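# Place a table bottle into the carton's empty cell

## Task

Find the row of the carton whose final cell has no bottle, take a bottle from the steel table, set it into that empty cell, and open the gripper to release it.

## Robot and tools

Robot: two arms, left_arm and right_arm, each ending in a two-finger gripper. The names are labels only; they do not match the sides of a camera image. Cameras: cam_head_left, cam_head_right, cam_left_wrist and cam_right_wrist, all 504x504 pixels.

Scene frame (used in the printed state): origin on the table top midway between the arms, +x out over the table, +z up, left_arm on the +y side. Each result's state line lists, per arm, end_effector_position in metres and end_effector_quat_wxyz. The printed hand position can be somewhat wrong, more so when the arm reaches far. end_effector_position is the spot between the finger pads, roughly 1 cm short of the fingertips.

Gripper axes: fingers point along the gripper's own +z and close along its own y. All motion offsets are given in these gripper axes, not in the scene frame.

The 14-number row (used by execute_actions and move): one flat list covering both arms, every number in [-1, 1], always all 14 even if one arm is idle. Order: dx, dy, dz, rx, ry, rz, opening for left_arm, then the same seven for right_arm. dx..rz are an offset, not a pose: they say where the gripper should end up relative to its pose in the most recent result that showed it (before any result in the scene, or for a second call within one reply, relative to where the robot is when the action begins). Scale: 1.0 equals 0.6 m for dx, dy, dz and 180 degrees for rotation; rx, ry, rz form one rotation vector. Opening is absolute, not an offset: +1 fully open (0.094 m), -1 closed.

Tools:
- execute_actions: argument actions, a list holding zero or one item, plus optional pictures (boolean). Empty list: no command, just returns the state. Item with rows (1 to 15 rows of 14 numbers) and steps (1 to 15, default 15): each row is applied for one 1/30 s step, the last row repeats to fill the steps, and every row is measured from the same starting pose, not chained. Item with only steps (up to 300): a wait counted from the previous result, including time spent thinking. A refused call sends nothing.
- move: argument target (one 14-number row, offsets as above) and optional speed in m/s, 0.002 to 0.5 (default 0.25; turning capped at twice that in rad/s). Grippers travel straight lines, finishing together, lasting 0.5 to 10 s; longer paths are cut off at 10 s. Opening is sent at the start. Paths ignore obstacles and the other arm, and a gripper can lag, wander or overshoot the speed, especially near full reach. The result adds a move: line with the ending (done, off_target, moving, held, fault) and acting limits (paced = pose clipped; held = some steps blocked, after which the arm can surge fast), plus each gripper's distance from its target.
- wait: seconds, 0 to 10; nothing new is commanded.
- zoom_image: camera (one of the four names) and region [x0, y0, x1, y1] in pixels of that camera's latest image, top-left origin, at most 504 by 504.
- finished_scene: scene, the number of the current scene.

Controller behaviour: each step the commanded pose is clipped to within 70 mm and 16 degrees of the measured pose, then damped inverse kinematics drives the joints, favouring position over orientation. After an action, an arm continues only to its last clipped pose, so long moves may need several actions; read the result and send the remainder. Arms usually settle a centimetre or more low. Zero offsets are not a hold: they pull the arm back to the reference pose, and it may sag more each time. To keep an arm still, send the offset back to its wanted pose in the first call of a reply and zeros afterwards, aiming higher if it keeps drooping. A "Hand target" line shows where the controller is currently driving each gripper. A "pose unreachable" line and HELD marks mean the clearance check altered or blocked the command for that arm. Joint limits (rad): waist -2.618 to 3.054, shoulder 0 to 3.142, elbow 0 to 3.142, wrist pitch -1.571 to 1.571, wrist yaw -1.571 to 1.571, wrist roll -2.094 to 2.094; the elbow never fully straightens.

Gripping: grip_measured is the measured finger opening on the command scale; the last Joint positions entry is that opening in metres. Readings may be off by about 1 mm. To keep hold, command about 0.03 below grip_measured (less for a lighter grip). Pads press up to roughly 50-62 N, briefly more at first contact.

Cautions: do not knock or set anything off the table; avoid drops, slips, slams and hard pushes; faster contact hits harder, and a target set deeper past contact presses harder. Never let the arms collide or press each other. Objects may occasionally be tugged or nudged by outside forces. Holding loads heats motors: MOTOR HOT appears from 75 °C, at 90 °C that arm halts for 10 s, and at 100 °C it goes limp and drops; these are OVER-TEMPERATURE FAULT lines. The simulation keeps running while replies are composed, so keep held arms supported.

Each tool is called after ">>>" by a JSON object that holds its "method" and its "body", one argument or row to a line.

## Session

>>> {"method": "execute_actions", "body": {
  "actions": []
}}

Scene clock: 0.00 s of 5360.00 s.
left_arm: end_effector_position=(+0.5244, +0.5282, +0.3005) grip_measured=+1.000 end_effector_quat_wxyz=(+0.571, -0.517, +0.490, -0.408) | right_arm: end_effector_position=(+0.0727, -0.5925, +0.3159) grip_measured=+1.000 end_effector_quat_wxyz=(+0.652, +0.432, +0.549, -0.295)
Joint positions: left_arm=[ 0.591  1.813  1.289  0.508  0.448 -1.426  0.094] | right_arm=[-1.893  0.331  0.518 -0.152 -0.793  0.268  0.094]
Joint velocities: left_arm=[-0.002  0.012 -0.007 -0.095 -0.081  0.051  0.   ] | right_arm=[-0.022  0.027 -0.002  0.037 -0.051 -0.022  0.   ]
Motor temperatures (°C, as the motors report them): left_arm=[19 22 23 22 19 20] | right_arm=[21 29 25 29 19 17]
Hand target (left_arm): +0.524, +0.528, +0.305; +0.575, -0.513, +0.491, -0.406
Hand target (right_arm): +0.073, -0.591, +0.319; +0.653, +0.428, +0.549, -0.298

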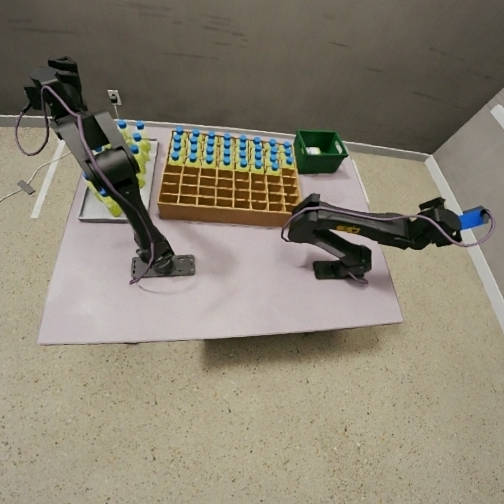

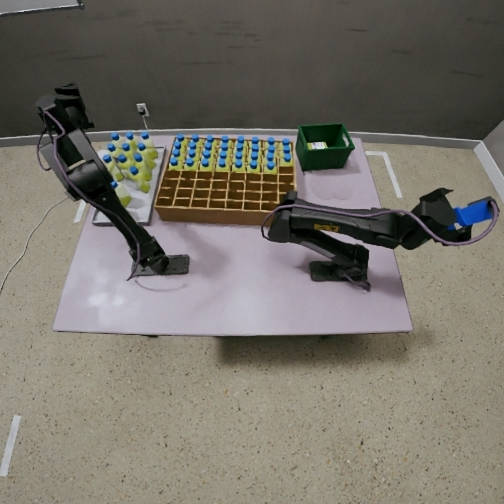

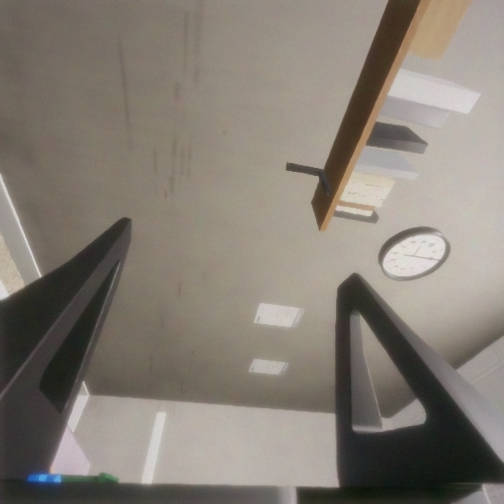

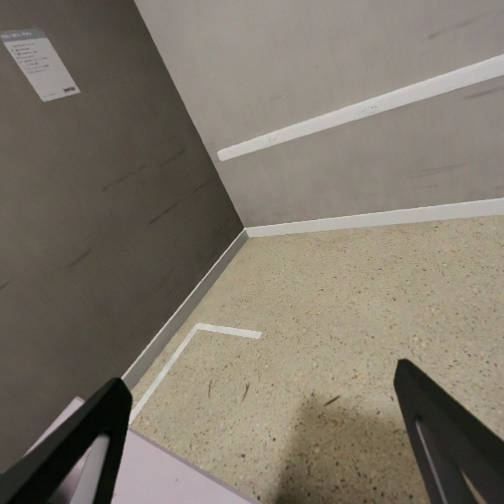

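>>> {"method": "zoom_image", "body": {
  "camera": "cam_head_right",
  "region": [80, 110, 360, 250]
}}

>>> {"method": "zoom_image", "body": {
  "camera": "cam_head_left",
  "region": [60, 100, 340, 240]
}}

Region (80, 110, 360, 250) of cam_head_right's 504x504 image, scaled by 1.800, with more detail than that image has.

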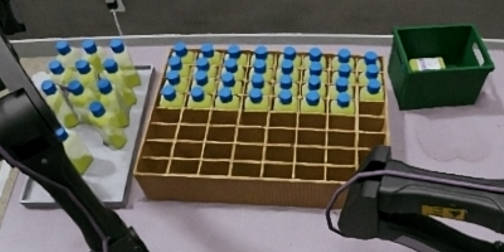

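Region (60, 100, 340, 240) of cam_head_left's 504x504 image, scaled by 1.800, with more detail than that image has.

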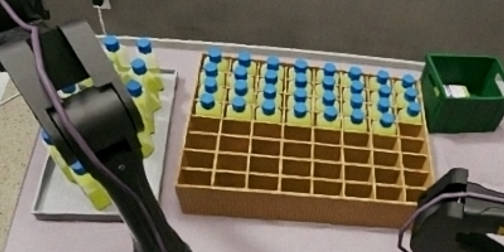

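>>> {"method": "move", "body": {
  "target": [0.0803,-0.0717,-0.399,-0.2305,0.1883,0.4031,0.6,0.0657,0.2875,0.0735,-0.0311,0.2914,-0.1011,0.6],
  "speed": 0.2
}}

Scene clock: 82.37 s of 5360.00 s.
left_arm: end_effector_position=(+0.3029, +0.4409, +0.3273) grip_measured=+0.602 end_effector_quat_wxyz=(+0.327, -0.172, +0.927, +0.060) | right_arm: end_effector_position=(+0.2537, -0.5539, +0.3176) grip_measured=+0.602 end_effector_quat_wxyz=(+0.320, +0.398, +0.849, -0.135)
Joint positions: left_arm=[ 0.66   1.382  1.751 -1.291  0.213  0.271  0.075] | right_arm=[-0.562  1.251  1.589 -1.22   0.183  0.257  0.075]
Joint velocities: left_arm=[-0.012 -0.012  0.012 -0.022  0.007  0.037 -0.001] | right_arm=[ 0.012 -0.007 -0.007 -0.022  0.051 -0.007  0.   ]
Motor temperatures (°C, as the motors report them): left_arm=[19 27 26 27 19 20] | right_arm=[21 28 28 33 19 17]
Hand target (left_arm): +0.299, +0.435, +0.339; +0.335, -0.163, +0.926, +0.068
Hand target (right_arm): +0.255, -0.552, +0.321; +0.318, +0.397, +0.850, -0.135
Off the commanded pose (left_arm): 0.017 m, 2 deg.
Off the commanded pose (right_arm): 0.006 m, 2 deg.
After step 90, 74.87 s passed at rest.
move: off_target (left_arm)

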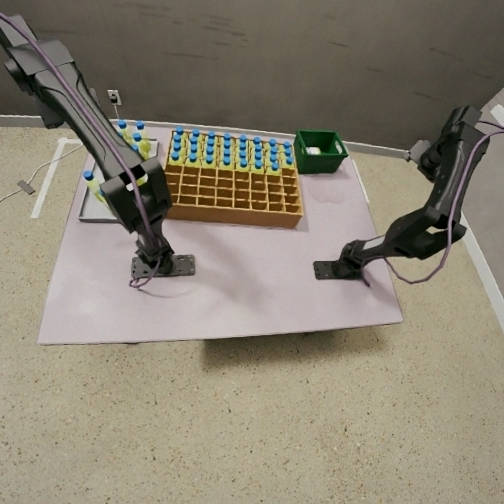

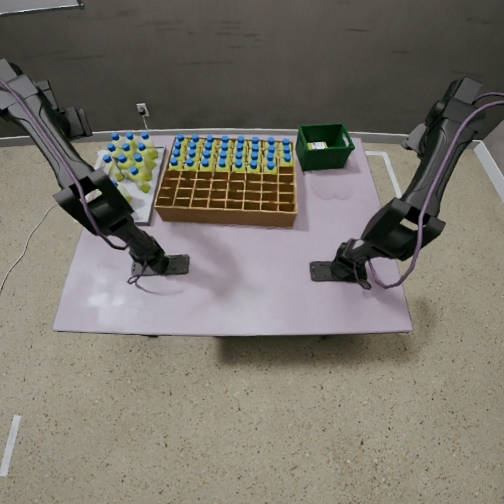

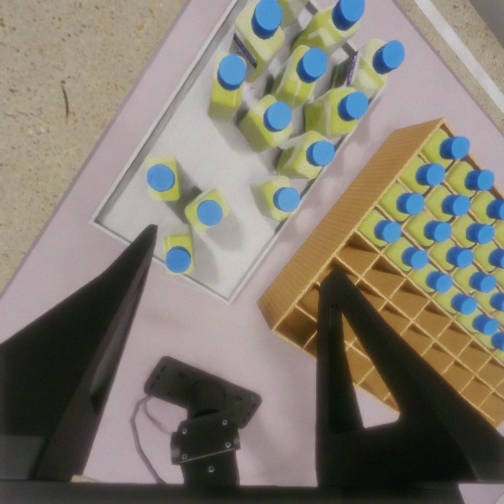

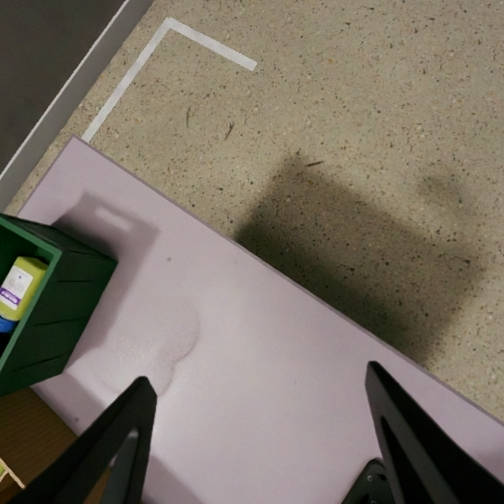

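>>> {"method": "zoom_image", "body": {
  "camera": "cam_left_wrist",
  "region": [90, 130, 330, 320]
}}

Region (90, 130, 330, 320) of cam_left_wrist's 504x504 image, scaled by 2.100, with more detail than that image has; it fills the top 399 rows of this view, and the rest is white.

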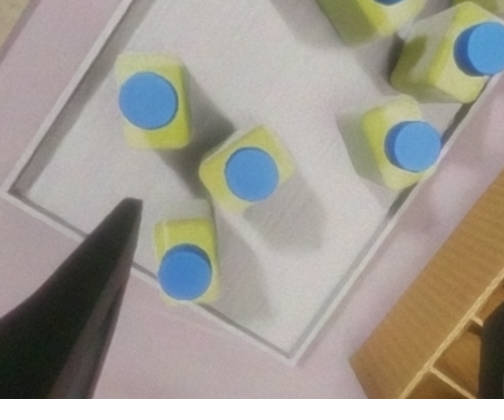

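>>> {"method": "move", "body": {
  "target": [0.0778,0.0238,0.1027,-0.0814,-0.0064,-0.0984,0.3,0.234,0.390,-0.171,-0.235,0.009,-0.274,0.6],
  "speed": 0.15
}}

Scene clock: 181.17 s of 5360.00 s.
left_arm: end_effector_position=(+0.3016, +0.4564, +0.2464) grip_measured=+0.302 end_effector_quat_wxyz=(+0.309, -0.353, +0.874, +0.124) | right_arm: end_effector_position=(+0.3177, -0.2727, +0.3038) grip_measured=+0.602 end_effector_quat_wxyz=(+0.334, -0.110, +0.934, +0.055)
Joint positions: left_arm=[ 0.522  1.257  1.3   -0.944 -0.121 -0.154  0.061] | right_arm=[ 0.296  1.275  1.55  -1.155  0.014  0.064  0.075]
Joint velocities: left_arm=[0.002 0.012 0.012 0.007 0.007 0.037 0.001] | right_arm=[-0.007  0.012 -0.027 -0.081 -0.066 -0.037  0.001]
Motor temperatures (°C, as the motors report them): left_arm=[19 25 26 26 19 20] | right_arm=[21 27 28 31 19 17]
Hand target (left_arm): +0.300, +0.454, +0.250; +0.319, -0.352, +0.870, +0.129
Hand target (right_arm): +0.323, -0.266, +0.311; +0.345, -0.120, +0.929, +0.061
Off the commanded pose (left_arm): 0.004 m, 1 deg.
Off the commanded pose (right_arm): 0.007 m, 2 deg.
After step 90, 91.63 s passed at rest.
move: done

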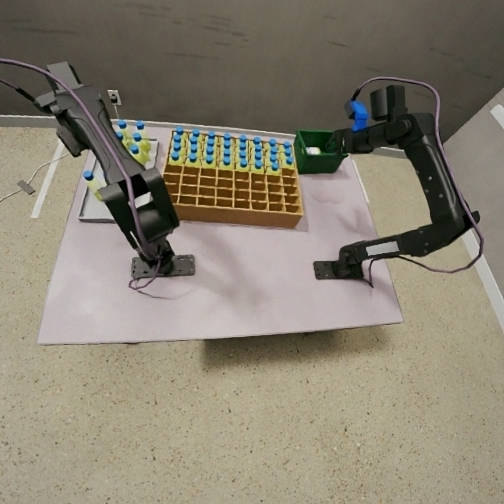

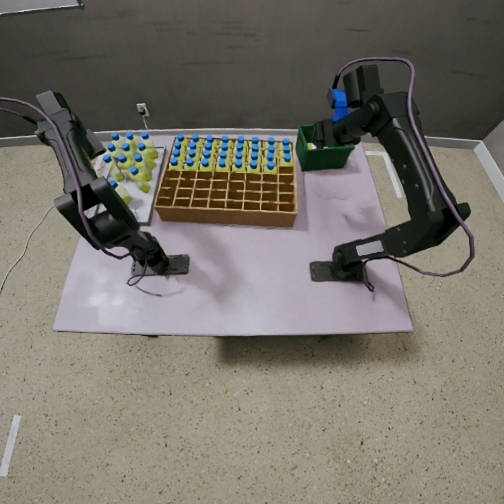

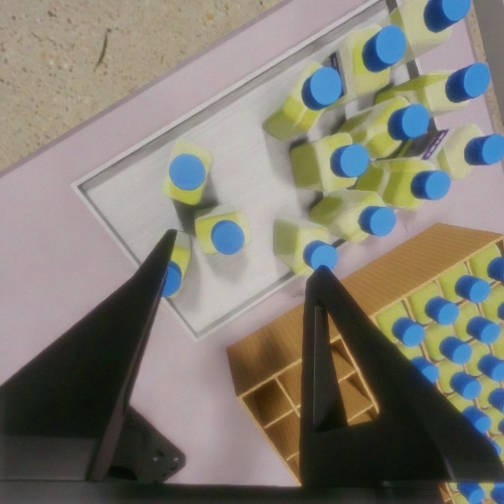

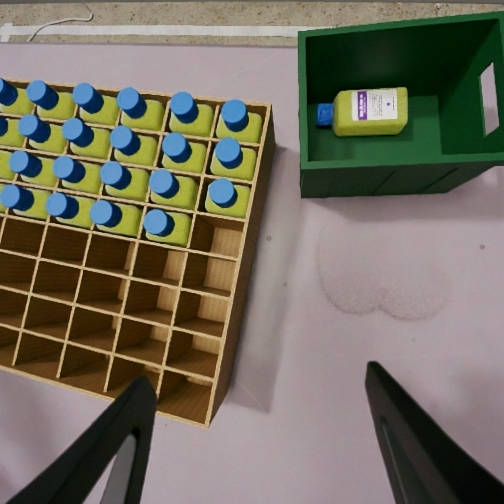

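>>> {"method": "zoom_image", "body": {
  "camera": "cam_left_wrist",
  "region": [130, 130, 350, 330]
}}

Region (130, 130, 350, 330) of cam_left_wrist's 504x504 image, scaled by 2.291, with more detail than that image has; it fills the top 458 rows of this view, and the rest is white.

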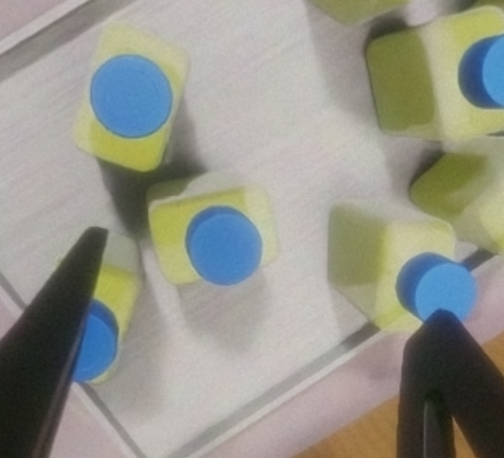

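>>> {"method": "move", "body": {
  "target": [0.0832,-0.0183,0.0657,0,0,0,0.3,-0.008,0.005,-0.01,0,-0.006,0,0.6],
  "speed": 0.08
}}

Scene clock: 219.53 s of 5360.00 s.
left_arm: end_effector_position=(+0.2991, +0.4397, +0.1790) grip_measured=+0.302 end_effector_quat_wxyz=(+0.297, -0.354, +0.879, +0.118) | right_arm: end_effector_position=(+0.3177, -0.2727, +0.3038) grip_measured=+0.602 end_effector_quat_wxyz=(+0.334, -0.108, +0.935, +0.056)
Joint positions: left_arm=[ 0.468  1.198  1.01  -0.747 -0.147 -0.201  0.061] | right_arm=[ 0.296  1.275  1.55  -1.155  0.014  0.069  0.075]
Joint velocities: left_arm=[ 0.002 -0.002  0.007  0.051 -0.007  0.022 -0.001] | right_arm=[-0.012  0.007 -0.007 -0.066  0.022 -0.022  0.   ]
Motor temperatures (°C, as the motors report them): left_arm=[19 25 25 27 19 20] | right_arm=[21 27 29 32 19 17]
Hand target (left_arm): +0.299, +0.438, +0.184; +0.309, -0.353, +0.874, +0.124
Hand target (right_arm): +0.317, -0.270, +0.312; +0.343, -0.110, +0.931, +0.057
Off the commanded pose (left_arm): 0.005 m, 2 deg.
Off the commanded pose (right_arm): 0.008 m, 1 deg.
After step 90, 34.00 s passed at rest.
move: done

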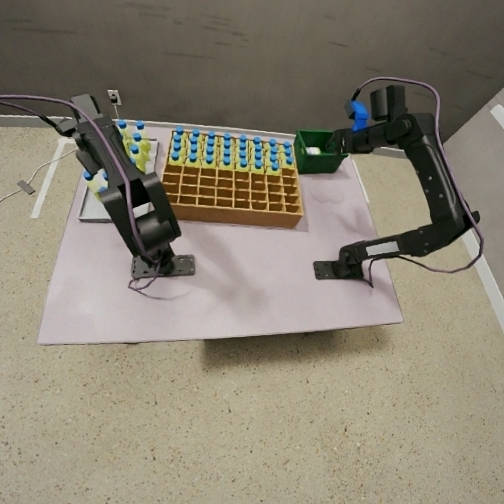

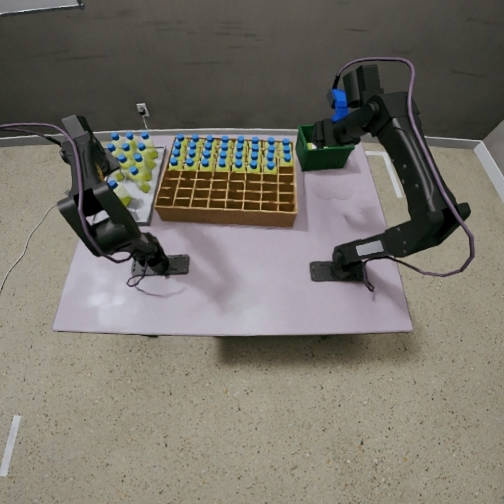

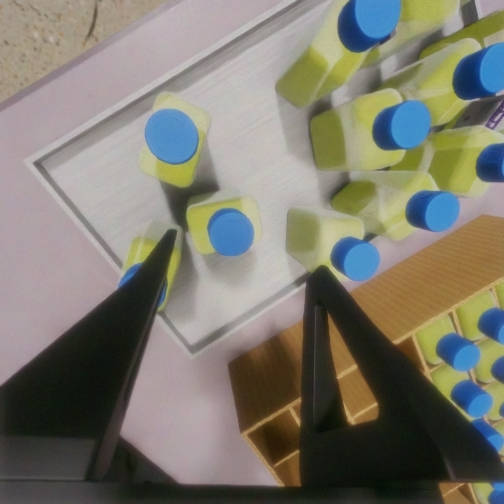

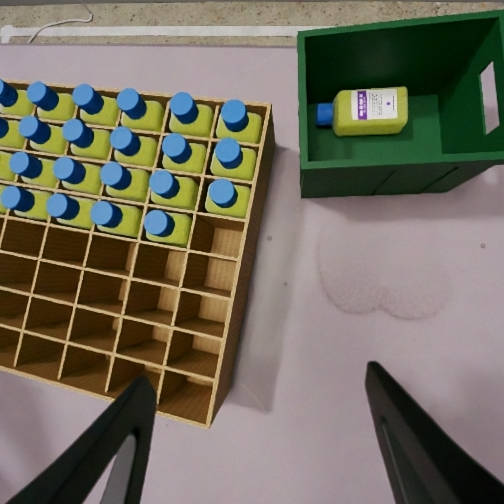

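>>> {"method": "execute_actions", "body": {
  "actions": []
}}

Scene clock: 239.67 s of 5360.00 s.
left_arm: end_effector_position=(+0.2994, +0.4399, +0.1793) grip_measured=+0.302 end_effector_quat_wxyz=(+0.298, -0.354, +0.879, +0.118) | right_arm: end_effector_position=(+0.3177, -0.2727, +0.3038) grip_measured=+0.602 end_effector_quat_wxyz=(+0.334, -0.108, +0.935, +0.056)
Joint positions: left_arm=[ 0.468  1.198  1.01  -0.745 -0.147 -0.201  0.061] | right_arm=[ 0.296  1.275  1.55  -1.155  0.014  0.069  0.075]
Joint velocities: left_arm=[ 0.012 -0.007 -0.002 -0.037 -0.007  0.037  0.   ] | right_arm=[ 0.002 -0.002 -0.002  0.095  0.007  0.007  0.001]
Motor temperatures (°C, as the motors report them): left_arm=[19 25 25 27 19 20] | right_arm=[21 27 29 31 19 17]
Hand target (left_arm): +0.299, +0.438, +0.184; +0.310, -0.353, +0.874, +0.124
Hand target (right_arm): +0.317, -0.270, +0.312; +0.343, -0.110, +0.931, +0.057
Off the commanded pose (left_arm): 0.005 m, 2 deg.
Off the commanded pose (right_arm): 0.008 m, 1 deg.
Steps of this call (steps 1 to 90: nothing new was sent; then 17.13 s passed at rest). Readings (end_effector_position):
1: left_arm (+0.2991, +0.4398, +0.1791) | right_arm (+0.3177, -0.2727, +0.3038)
2: left_arm (+0.2992, +0.4398, +0.1791) | right_arm (+0.3177, -0.2727, +0.3038)
4: left_arm (+0.2993, +0.4399, +0.1792) | right_arm (+0.3177, -0.2727, +0.3038)
8: left_arm (+0.2993, +0.4399, +0.1792) | right_arm (+0.3177, -0.2727, +0.3038)
90: the state above

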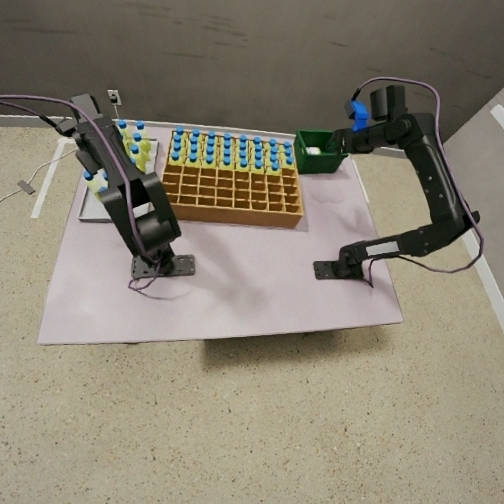

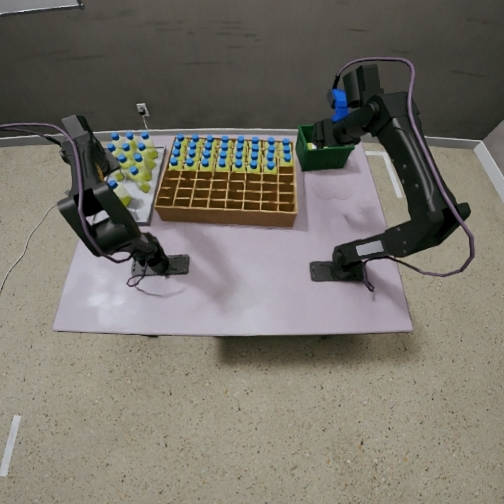

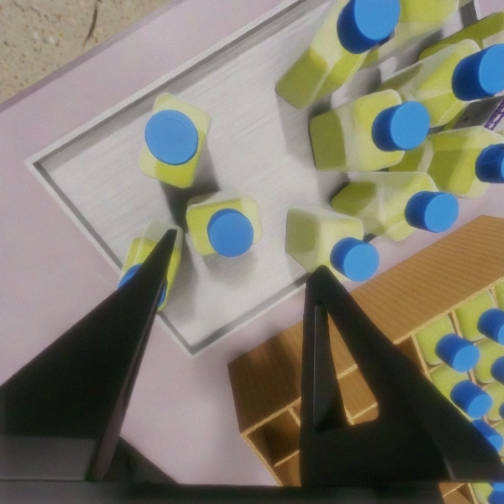

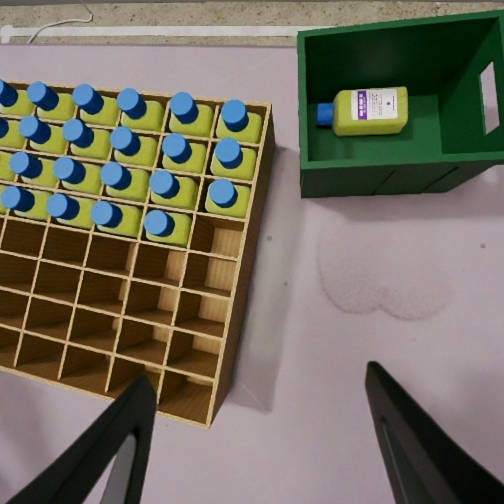

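>>> {"method": "move", "body": {
  "target": [0.0315,0,0.0495,0,0,0,0.15, 0,0,0,0,0,0,0.6],
  "speed": 0.06
}}

Scene clock: 260.63 s of 5360.00 s.
left_arm: end_effector_position=(+0.3014, +0.4411, +0.1515) grip_measured=+0.152 end_effector_quat_wxyz=(+0.303, -0.354, +0.877, +0.119) | right_arm: end_effector_position=(+0.3177, -0.2727, +0.3038) grip_measured=+0.602 end_effector_quat_wxyz=(+0.334, -0.108, +0.935, +0.056)
Joint positions: left_arm=[ 0.468  1.198  0.892 -0.615 -0.147 -0.201  0.054] | right_arm=[ 0.296  1.275  1.55  -1.155  0.014  0.069  0.075]
Joint velocities: left_arm=[-0.007 -0.002  0.002 -0.037  0.007  0.037 -0.   ] | right_arm=[-0.002  0.007  0.017  0.022  0.007  0.037 -0.001]
Motor temperatures (°C, as the motors report them): left_arm=[19 25 25 27 19 20] | right_arm=[21 27 29 31 19 17]
Hand target (left_arm): +0.301, +0.441, +0.144; +0.297, -0.355, +0.879, +0.118
Hand target (right_arm): +0.318, -0.273, +0.304; +0.334, -0.108, +0.935, +0.056
Off the commanded pose (left_arm): 0.007 m, 1 deg.
Off the commanded pose (right_arm): 0.000 m, 0 deg.
After step 90, 16.87 s passed at rest.
move: done

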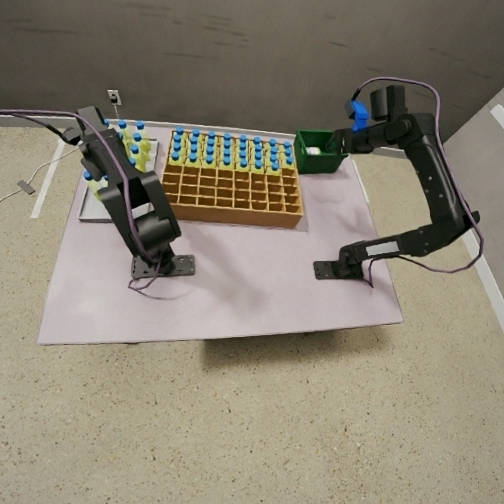

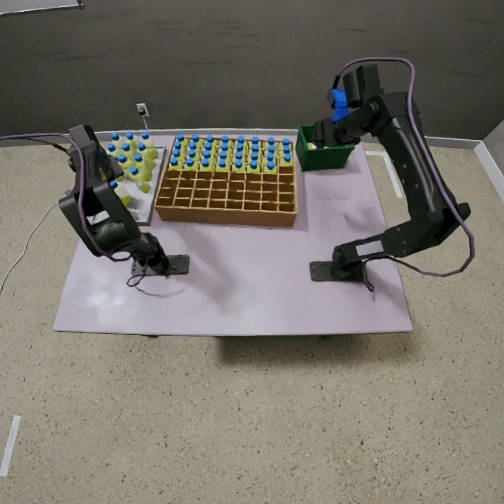

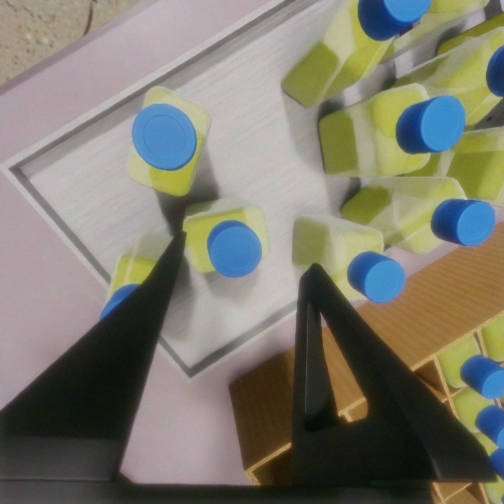

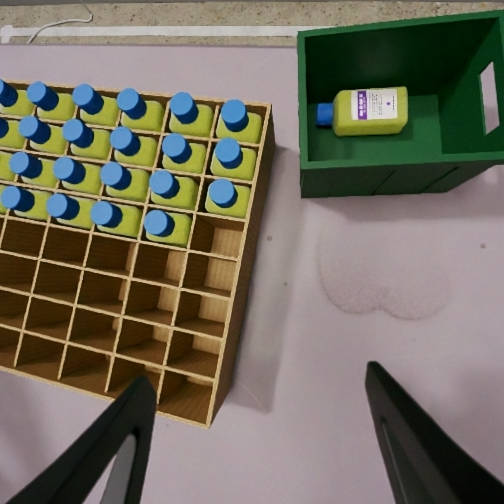

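>>> {"method": "move", "body": {
  "target": [0.0277,0,0.042,0,0,0,0.15, 0,0,0,0,0,0,0.6],
  "speed": 0.05
}}

Scene clock: 270.13 s of 5360.00 s.
left_arm: end_effector_position=(+0.3035, +0.4423, +0.1280) grip_measured=+0.152 end_effector_quat_wxyz=(+0.308, -0.354, +0.875, +0.120) | right_arm: end_effector_position=(+0.3177, -0.2727, +0.3038) grip_measured=+0.602 end_effector_quat_wxyz=(+0.334, -0.108, +0.935, +0.056)
Joint positions: left_arm=[ 0.468  1.213  0.802 -0.499 -0.147 -0.201  0.054] | right_arm=[ 0.296  1.275  1.55  -1.155  0.014  0.069  0.075]
Joint velocities: left_arm=[-0.017 -0.007  0.002 -0.007 -0.007 -0.066 -0.001] | right_arm=[-0.002 -0.002 -0.017 -0.037  0.037  0.022 -0.001]
Motor temperatures (°C, as the motors report them): left_arm=[19 25 25 27 19 20] | right_arm=[21 27 28 31 19 17]
Hand target (left_arm): +0.303, +0.442, +0.121; +0.303, -0.354, +0.877, +0.119
Hand target (right_arm): +0.318, -0.273, +0.304; +0.334, -0.108, +0.935, +0.056
Off the commanded pose (left_arm): 0.007 m, 1 deg.
Off the commanded pose (right_arm): 0.000 m, 0 deg.
After step 90, 5.40 s passed at rest.
move: done

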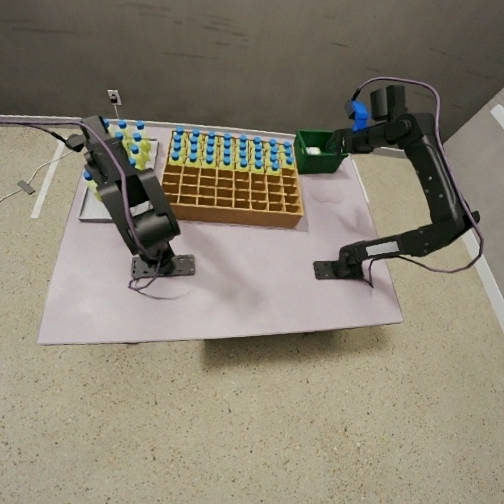

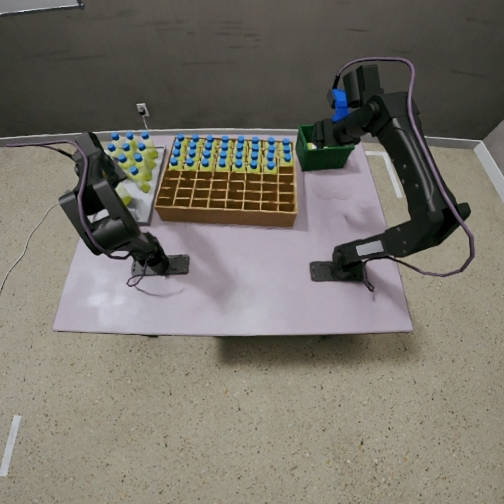

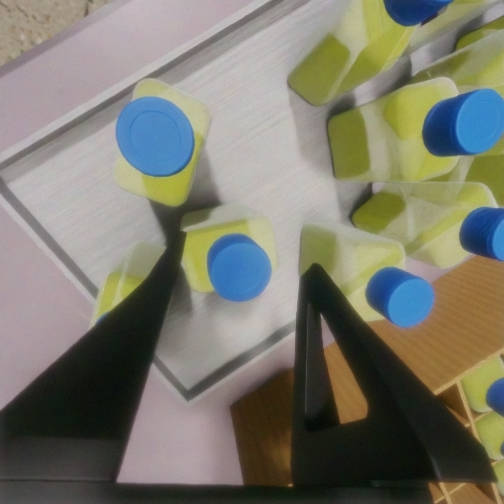

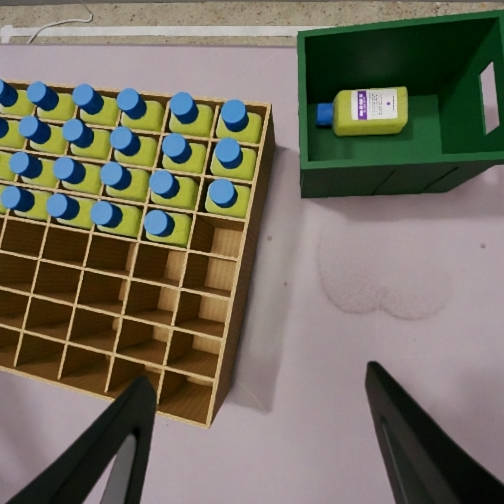

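>>> {"method": "move", "body": {
  "target": [0.0173,0,0.0268,0,0,0,0.15, 0,0,0,0,0,0,0.6],
  "speed": 0.03
}}

>>> {"method": "zoom_image", "body": {
  "camera": "cam_left_wrist",
  "region": [140,180,340,380]
}}

Scene clock: 277.10 s of 5360.00 s.
left_arm: end_effector_position=(+0.3056, +0.4435, +0.1161) grip_measured=+0.152 end_effector_quat_wxyz=(+0.313, -0.354, +0.873, +0.120) | right_arm: end_effector_position=(+0.3177, -0.2727, +0.3038) grip_measured=+0.602 end_effector_quat_wxyz=(+0.334, -0.108, +0.935, +0.056)
Joint positions: left_arm=[ 0.468  1.227  0.755 -0.429 -0.147 -0.201  0.054] | right_arm=[ 0.296  1.275  1.55  -1.155  0.014  0.069  0.075]
Joint velocities: left_arm=[-0.002 -0.017  0.007  0.095  0.037  0.007  0.001] | right_arm=[ 0.007  0.002 -0.002 -0.051 -0.037 -0.007  0.   ]
Motor temperatures (°C, as the motors report them): left_arm=[19 25 25 27 19 20] | right_arm=[21 27 28 31 19 17]
Hand target (left_arm): +0.305, +0.443, +0.109; +0.308, -0.354, +0.875, +0.120
Hand target (right_arm): +0.318, -0.273, +0.304; +0.334, -0.108, +0.935, +0.056
Off the commanded pose (left_arm): 0.007 m, 1 deg.
Off the commanded pose (right_arm): 0.000 m, 0 deg.
After step 90, 3.00 s passed at rest.
move: done

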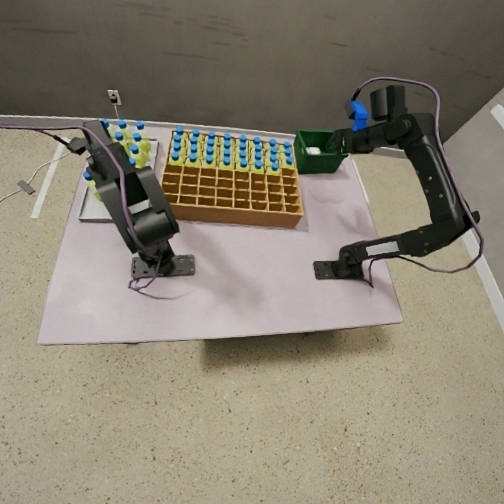

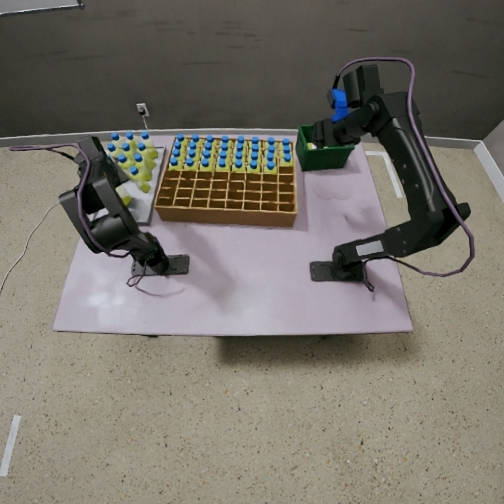

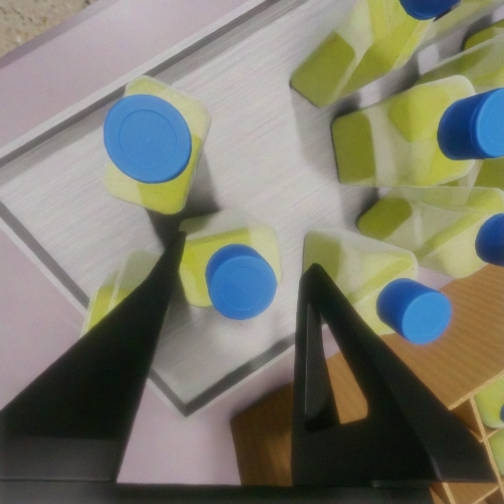

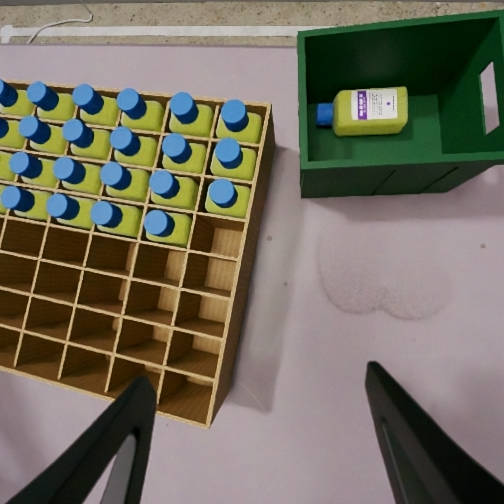

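Region (140, 180, 340, 380) of cam_left_wrist's 504x504 image, scaled by 2.520, with more detail than that image has.

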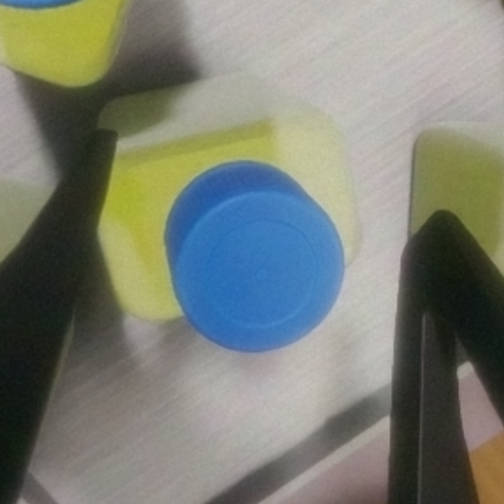

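>>> {"method": "move", "body": {
  "target": [0.0287,0,0.0089,0,0,0,0.15, 0,0,0,0,0,0,0.6],
  "speed": 0.03
}}

>>> {"method": "zoom_image", "body": {
  "camera": "cam_left_wrist",
  "region": [140,180,340,380]
}}

Scene clock: 297.20 s of 5360.00 s.
left_arm: end_effector_position=(+0.3062, +0.4440, +0.1100) grip_measured=+0.152 end_effector_quat_wxyz=(+0.326, -0.353, +0.868, +0.122) | right_arm: end_effector_position=(+0.3177, -0.2727, +0.3038) grip_measured=+0.602 end_effector_quat_wxyz=(+0.334, -0.108, +0.935, +0.056)
Joint positions: left_arm=[ 0.468  1.219  0.708 -0.362 -0.149 -0.202  0.054] | right_arm=[ 0.296  1.275  1.55  -1.155  0.014  0.069  0.075]
Joint velocities: left_arm=[-0.017  0.002 -0.012 -0.007  0.007  0.066  0.001] | right_arm=[-0.022 -0.002 -0.007 -0.007 -0.007 -0.066 -0.   ]
Motor temperatures (°C, as the motors report them): left_arm=[19 25 25 27 19 20] | right_arm=[21 26 28 31 19 17]
Hand target (left_arm): +0.298, +0.437, +0.101; +0.313, -0.354, +0.873, +0.121
Hand target (right_arm): +0.318, -0.273, +0.304; +0.334, -0.108, +0.935, +0.056
Off the commanded pose (left_arm): 0.014 m, 2 deg.
Off the commanded pose (right_arm): 0.000 m, 0 deg.
After step 90, 16.20 s passed at rest.
move: off_target (left_arm)

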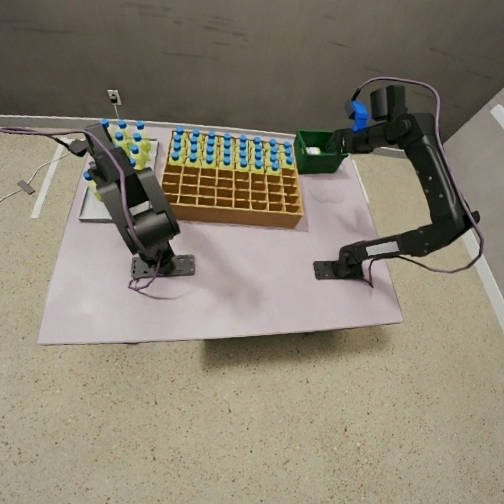

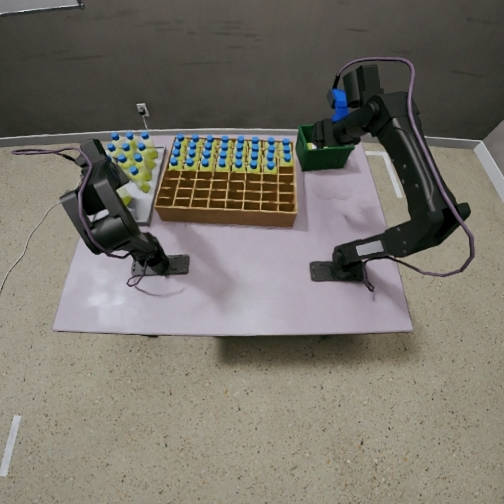

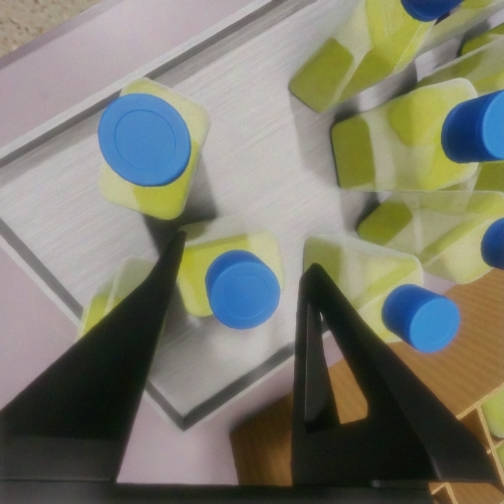

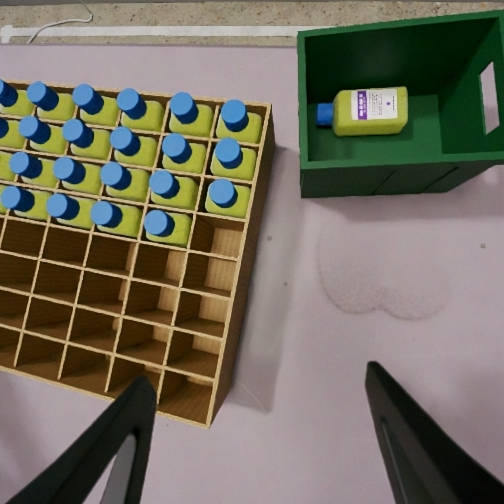

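Region (140, 180, 340, 380) of cam_left_wrist's 504x504 image, scaled by 2.520, with more detail than that image has.

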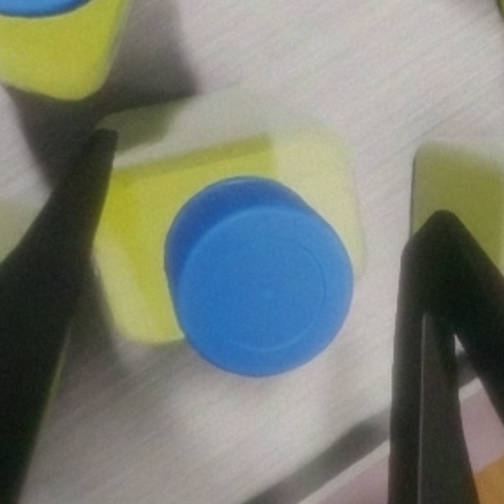

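>>> {"method": "move", "body": {
  "target": [0.0348,0,-0.0152,0,0,0,0.15, 0,0,0,0,0,0,0.6],
  "speed": 0.03
}}

>>> {"method": "zoom_image", "body": {
  "camera": "cam_left_wrist",
  "region": [140,180,340,380]
}}

Scene clock: 307.40 s of 5360.00 s.
left_arm: end_effector_position=(+0.2993, +0.4374, +0.1140) grip_measured=+0.152 end_effector_quat_wxyz=(+0.342, -0.351, +0.863, +0.126) | right_arm: end_effector_position=(+0.3177, -0.2727, +0.3038) grip_measured=+0.602 end_effector_quat_wxyz=(+0.334, -0.108, +0.935, +0.056)
Joint positions: left_arm=[ 0.454  1.149  0.659 -0.349 -0.16  -0.208  0.054] | right_arm=[ 0.296  1.275  1.55  -1.155  0.014  0.069  0.075]
Joint velocities: left_arm=[-0.007  0.002 -0.012  0.081  0.007 -0.022 -0.001] | right_arm=[-0.027 -0.027 -0.002  0.066 -0.125  0.022 -0.001]
Motor temperatures (°C, as the motors report them): left_arm=[19 25 25 27 19 20] | right_arm=[21 26 27 31 19 17]
Hand target (left_arm): +0.291, +0.430, +0.103; +0.326, -0.353, +0.868, +0.123
Hand target (right_arm): +0.318, -0.273, +0.304; +0.334, -0.108, +0.935, +0.056
Off the commanded pose (left_arm): 0.016 m, 2 deg.
Off the commanded pose (right_arm): 0.000 m, 0 deg.
After step 90, 6.20 s passed at rest.
move: off_target (left_arm)

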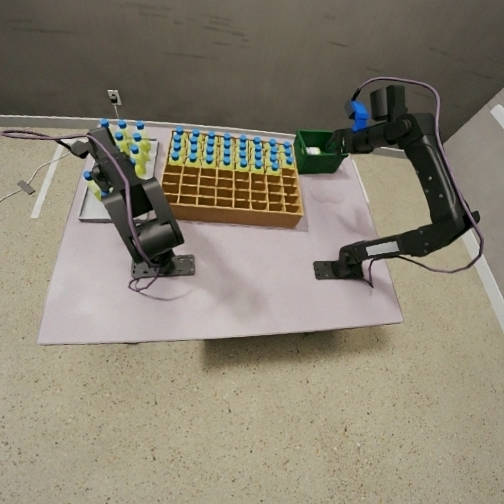

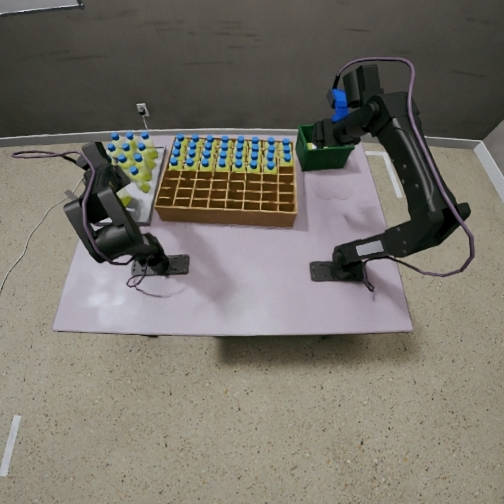

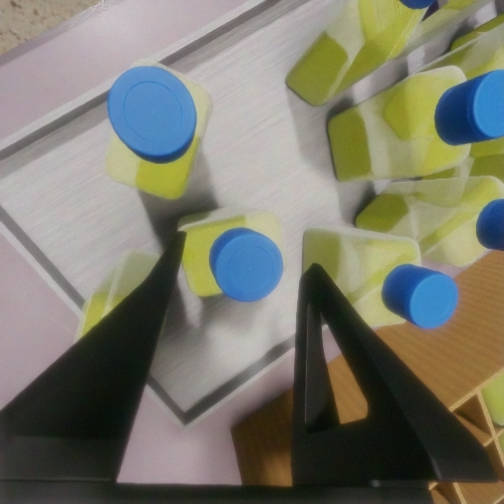

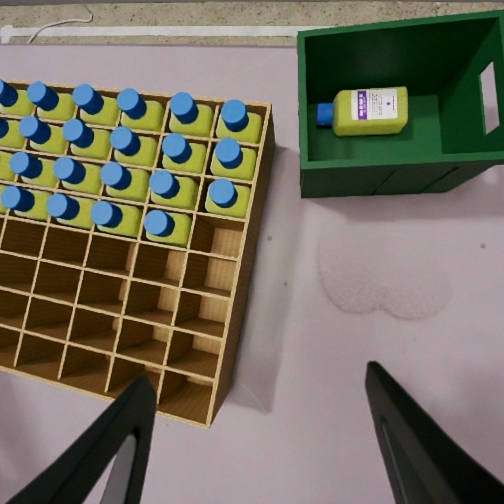

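Region (140, 180, 340, 380) of cam_left_wrist's 504x504 image, scaled by 2.520, with more detail than that image has.

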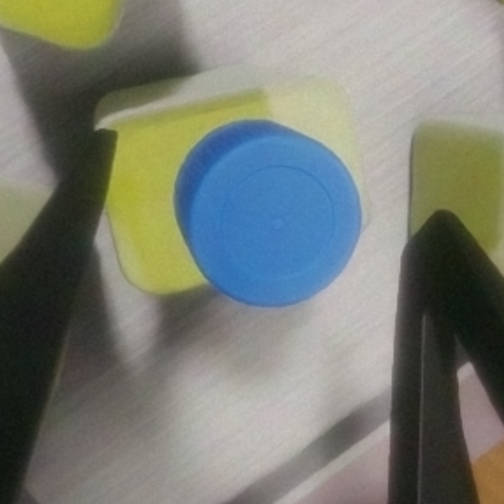

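>>> {"method": "move", "body": {
  "target": [0.0215,0,0.0232,0,0.015,0,0.15, 0,0,0,0,0,0,0.6],
  "speed": 0.03
}}

>>> {"method": "zoom_image", "body": {
  "camera": "cam_left_wrist",
  "region": [140,180,340,380]
}}

Scene clock: 318.00 s of 5360.00 s.
left_arm: end_effector_position=(+0.3069, +0.4417, +0.1125) grip_measured=+0.152 end_effector_quat_wxyz=(+0.350, -0.350, +0.859, +0.127) | right_arm: end_effector_position=(+0.3177, -0.2727, +0.3038) grip_measured=+0.602 end_effector_quat_wxyz=(+0.334, -0.108, +0.935, +0.056)
Joint positions: left_arm=[ 0.454  1.18   0.659 -0.301 -0.16  -0.208  0.054] | right_arm=[ 0.296  1.275  1.55  -1.155  0.014  0.069  0.075]
Joint velocities: left_arm=[-0.007 -0.002 -0.017  0.037 -0.037 -0.081  0.   ] | right_arm=[ 0.002  0.002  0.002 -0.037 -0.007 -0.037 -0.   ]
Motor temperatures (°C, as the motors report them): left_arm=[19 25 25 27 19 20] | right_arm=[21 26 27 31 19 17]
Hand target (left_arm): +0.299, +0.437, +0.096; +0.321, -0.354, +0.870, +0.118
Hand target (right_arm): +0.318, -0.273, +0.304; +0.334, -0.108, +0.935, +0.056
Off the commanded pose (left_arm): 0.020 m, 4 deg.
Off the commanded pose (right_arm): 0.000 m, 0 deg.
After step 90, 6.57 s passed at rest.
move: off_target (left_arm)

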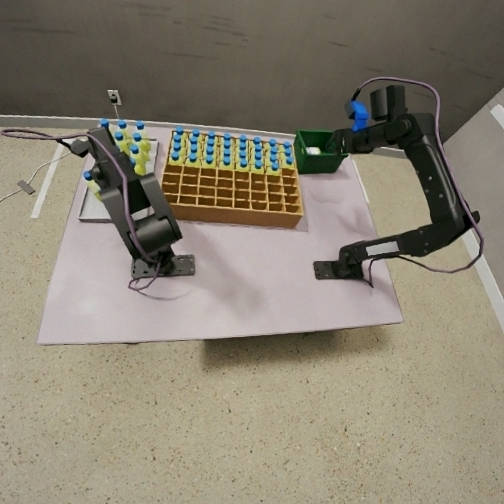

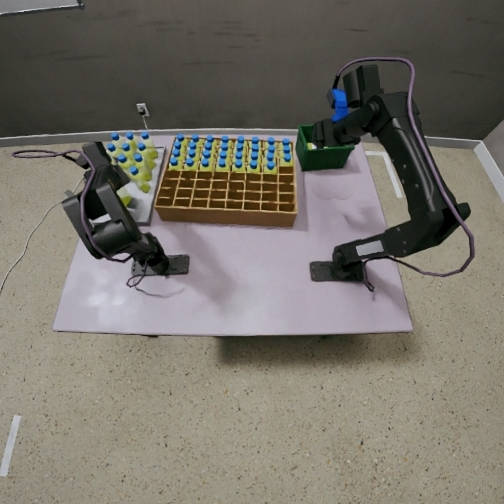

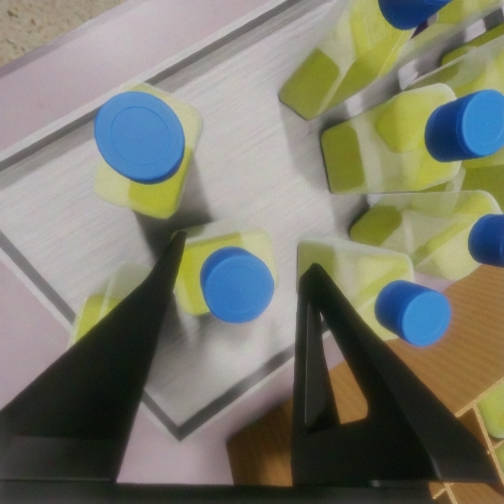

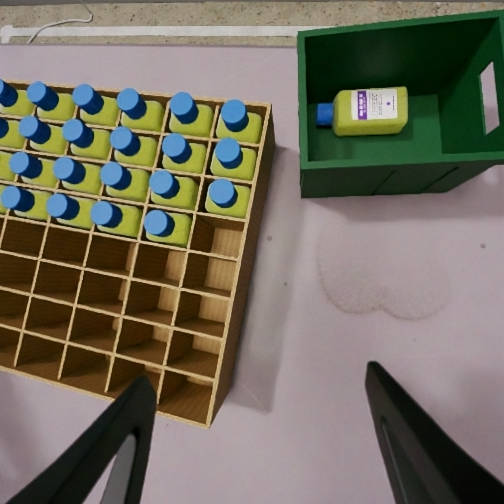

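Region (140, 180, 340, 380) of cam_left_wrist's 504x504 image, scaled by 2.520, with more detail than that image has.

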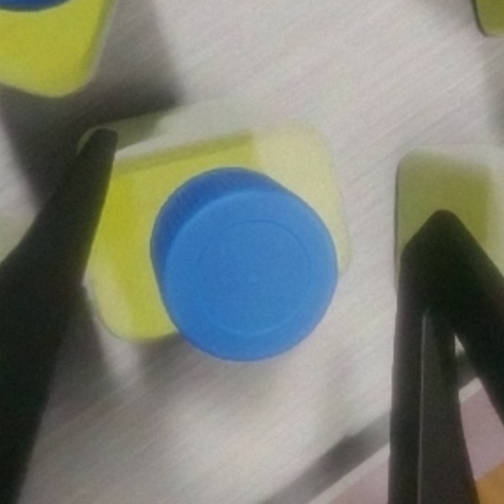

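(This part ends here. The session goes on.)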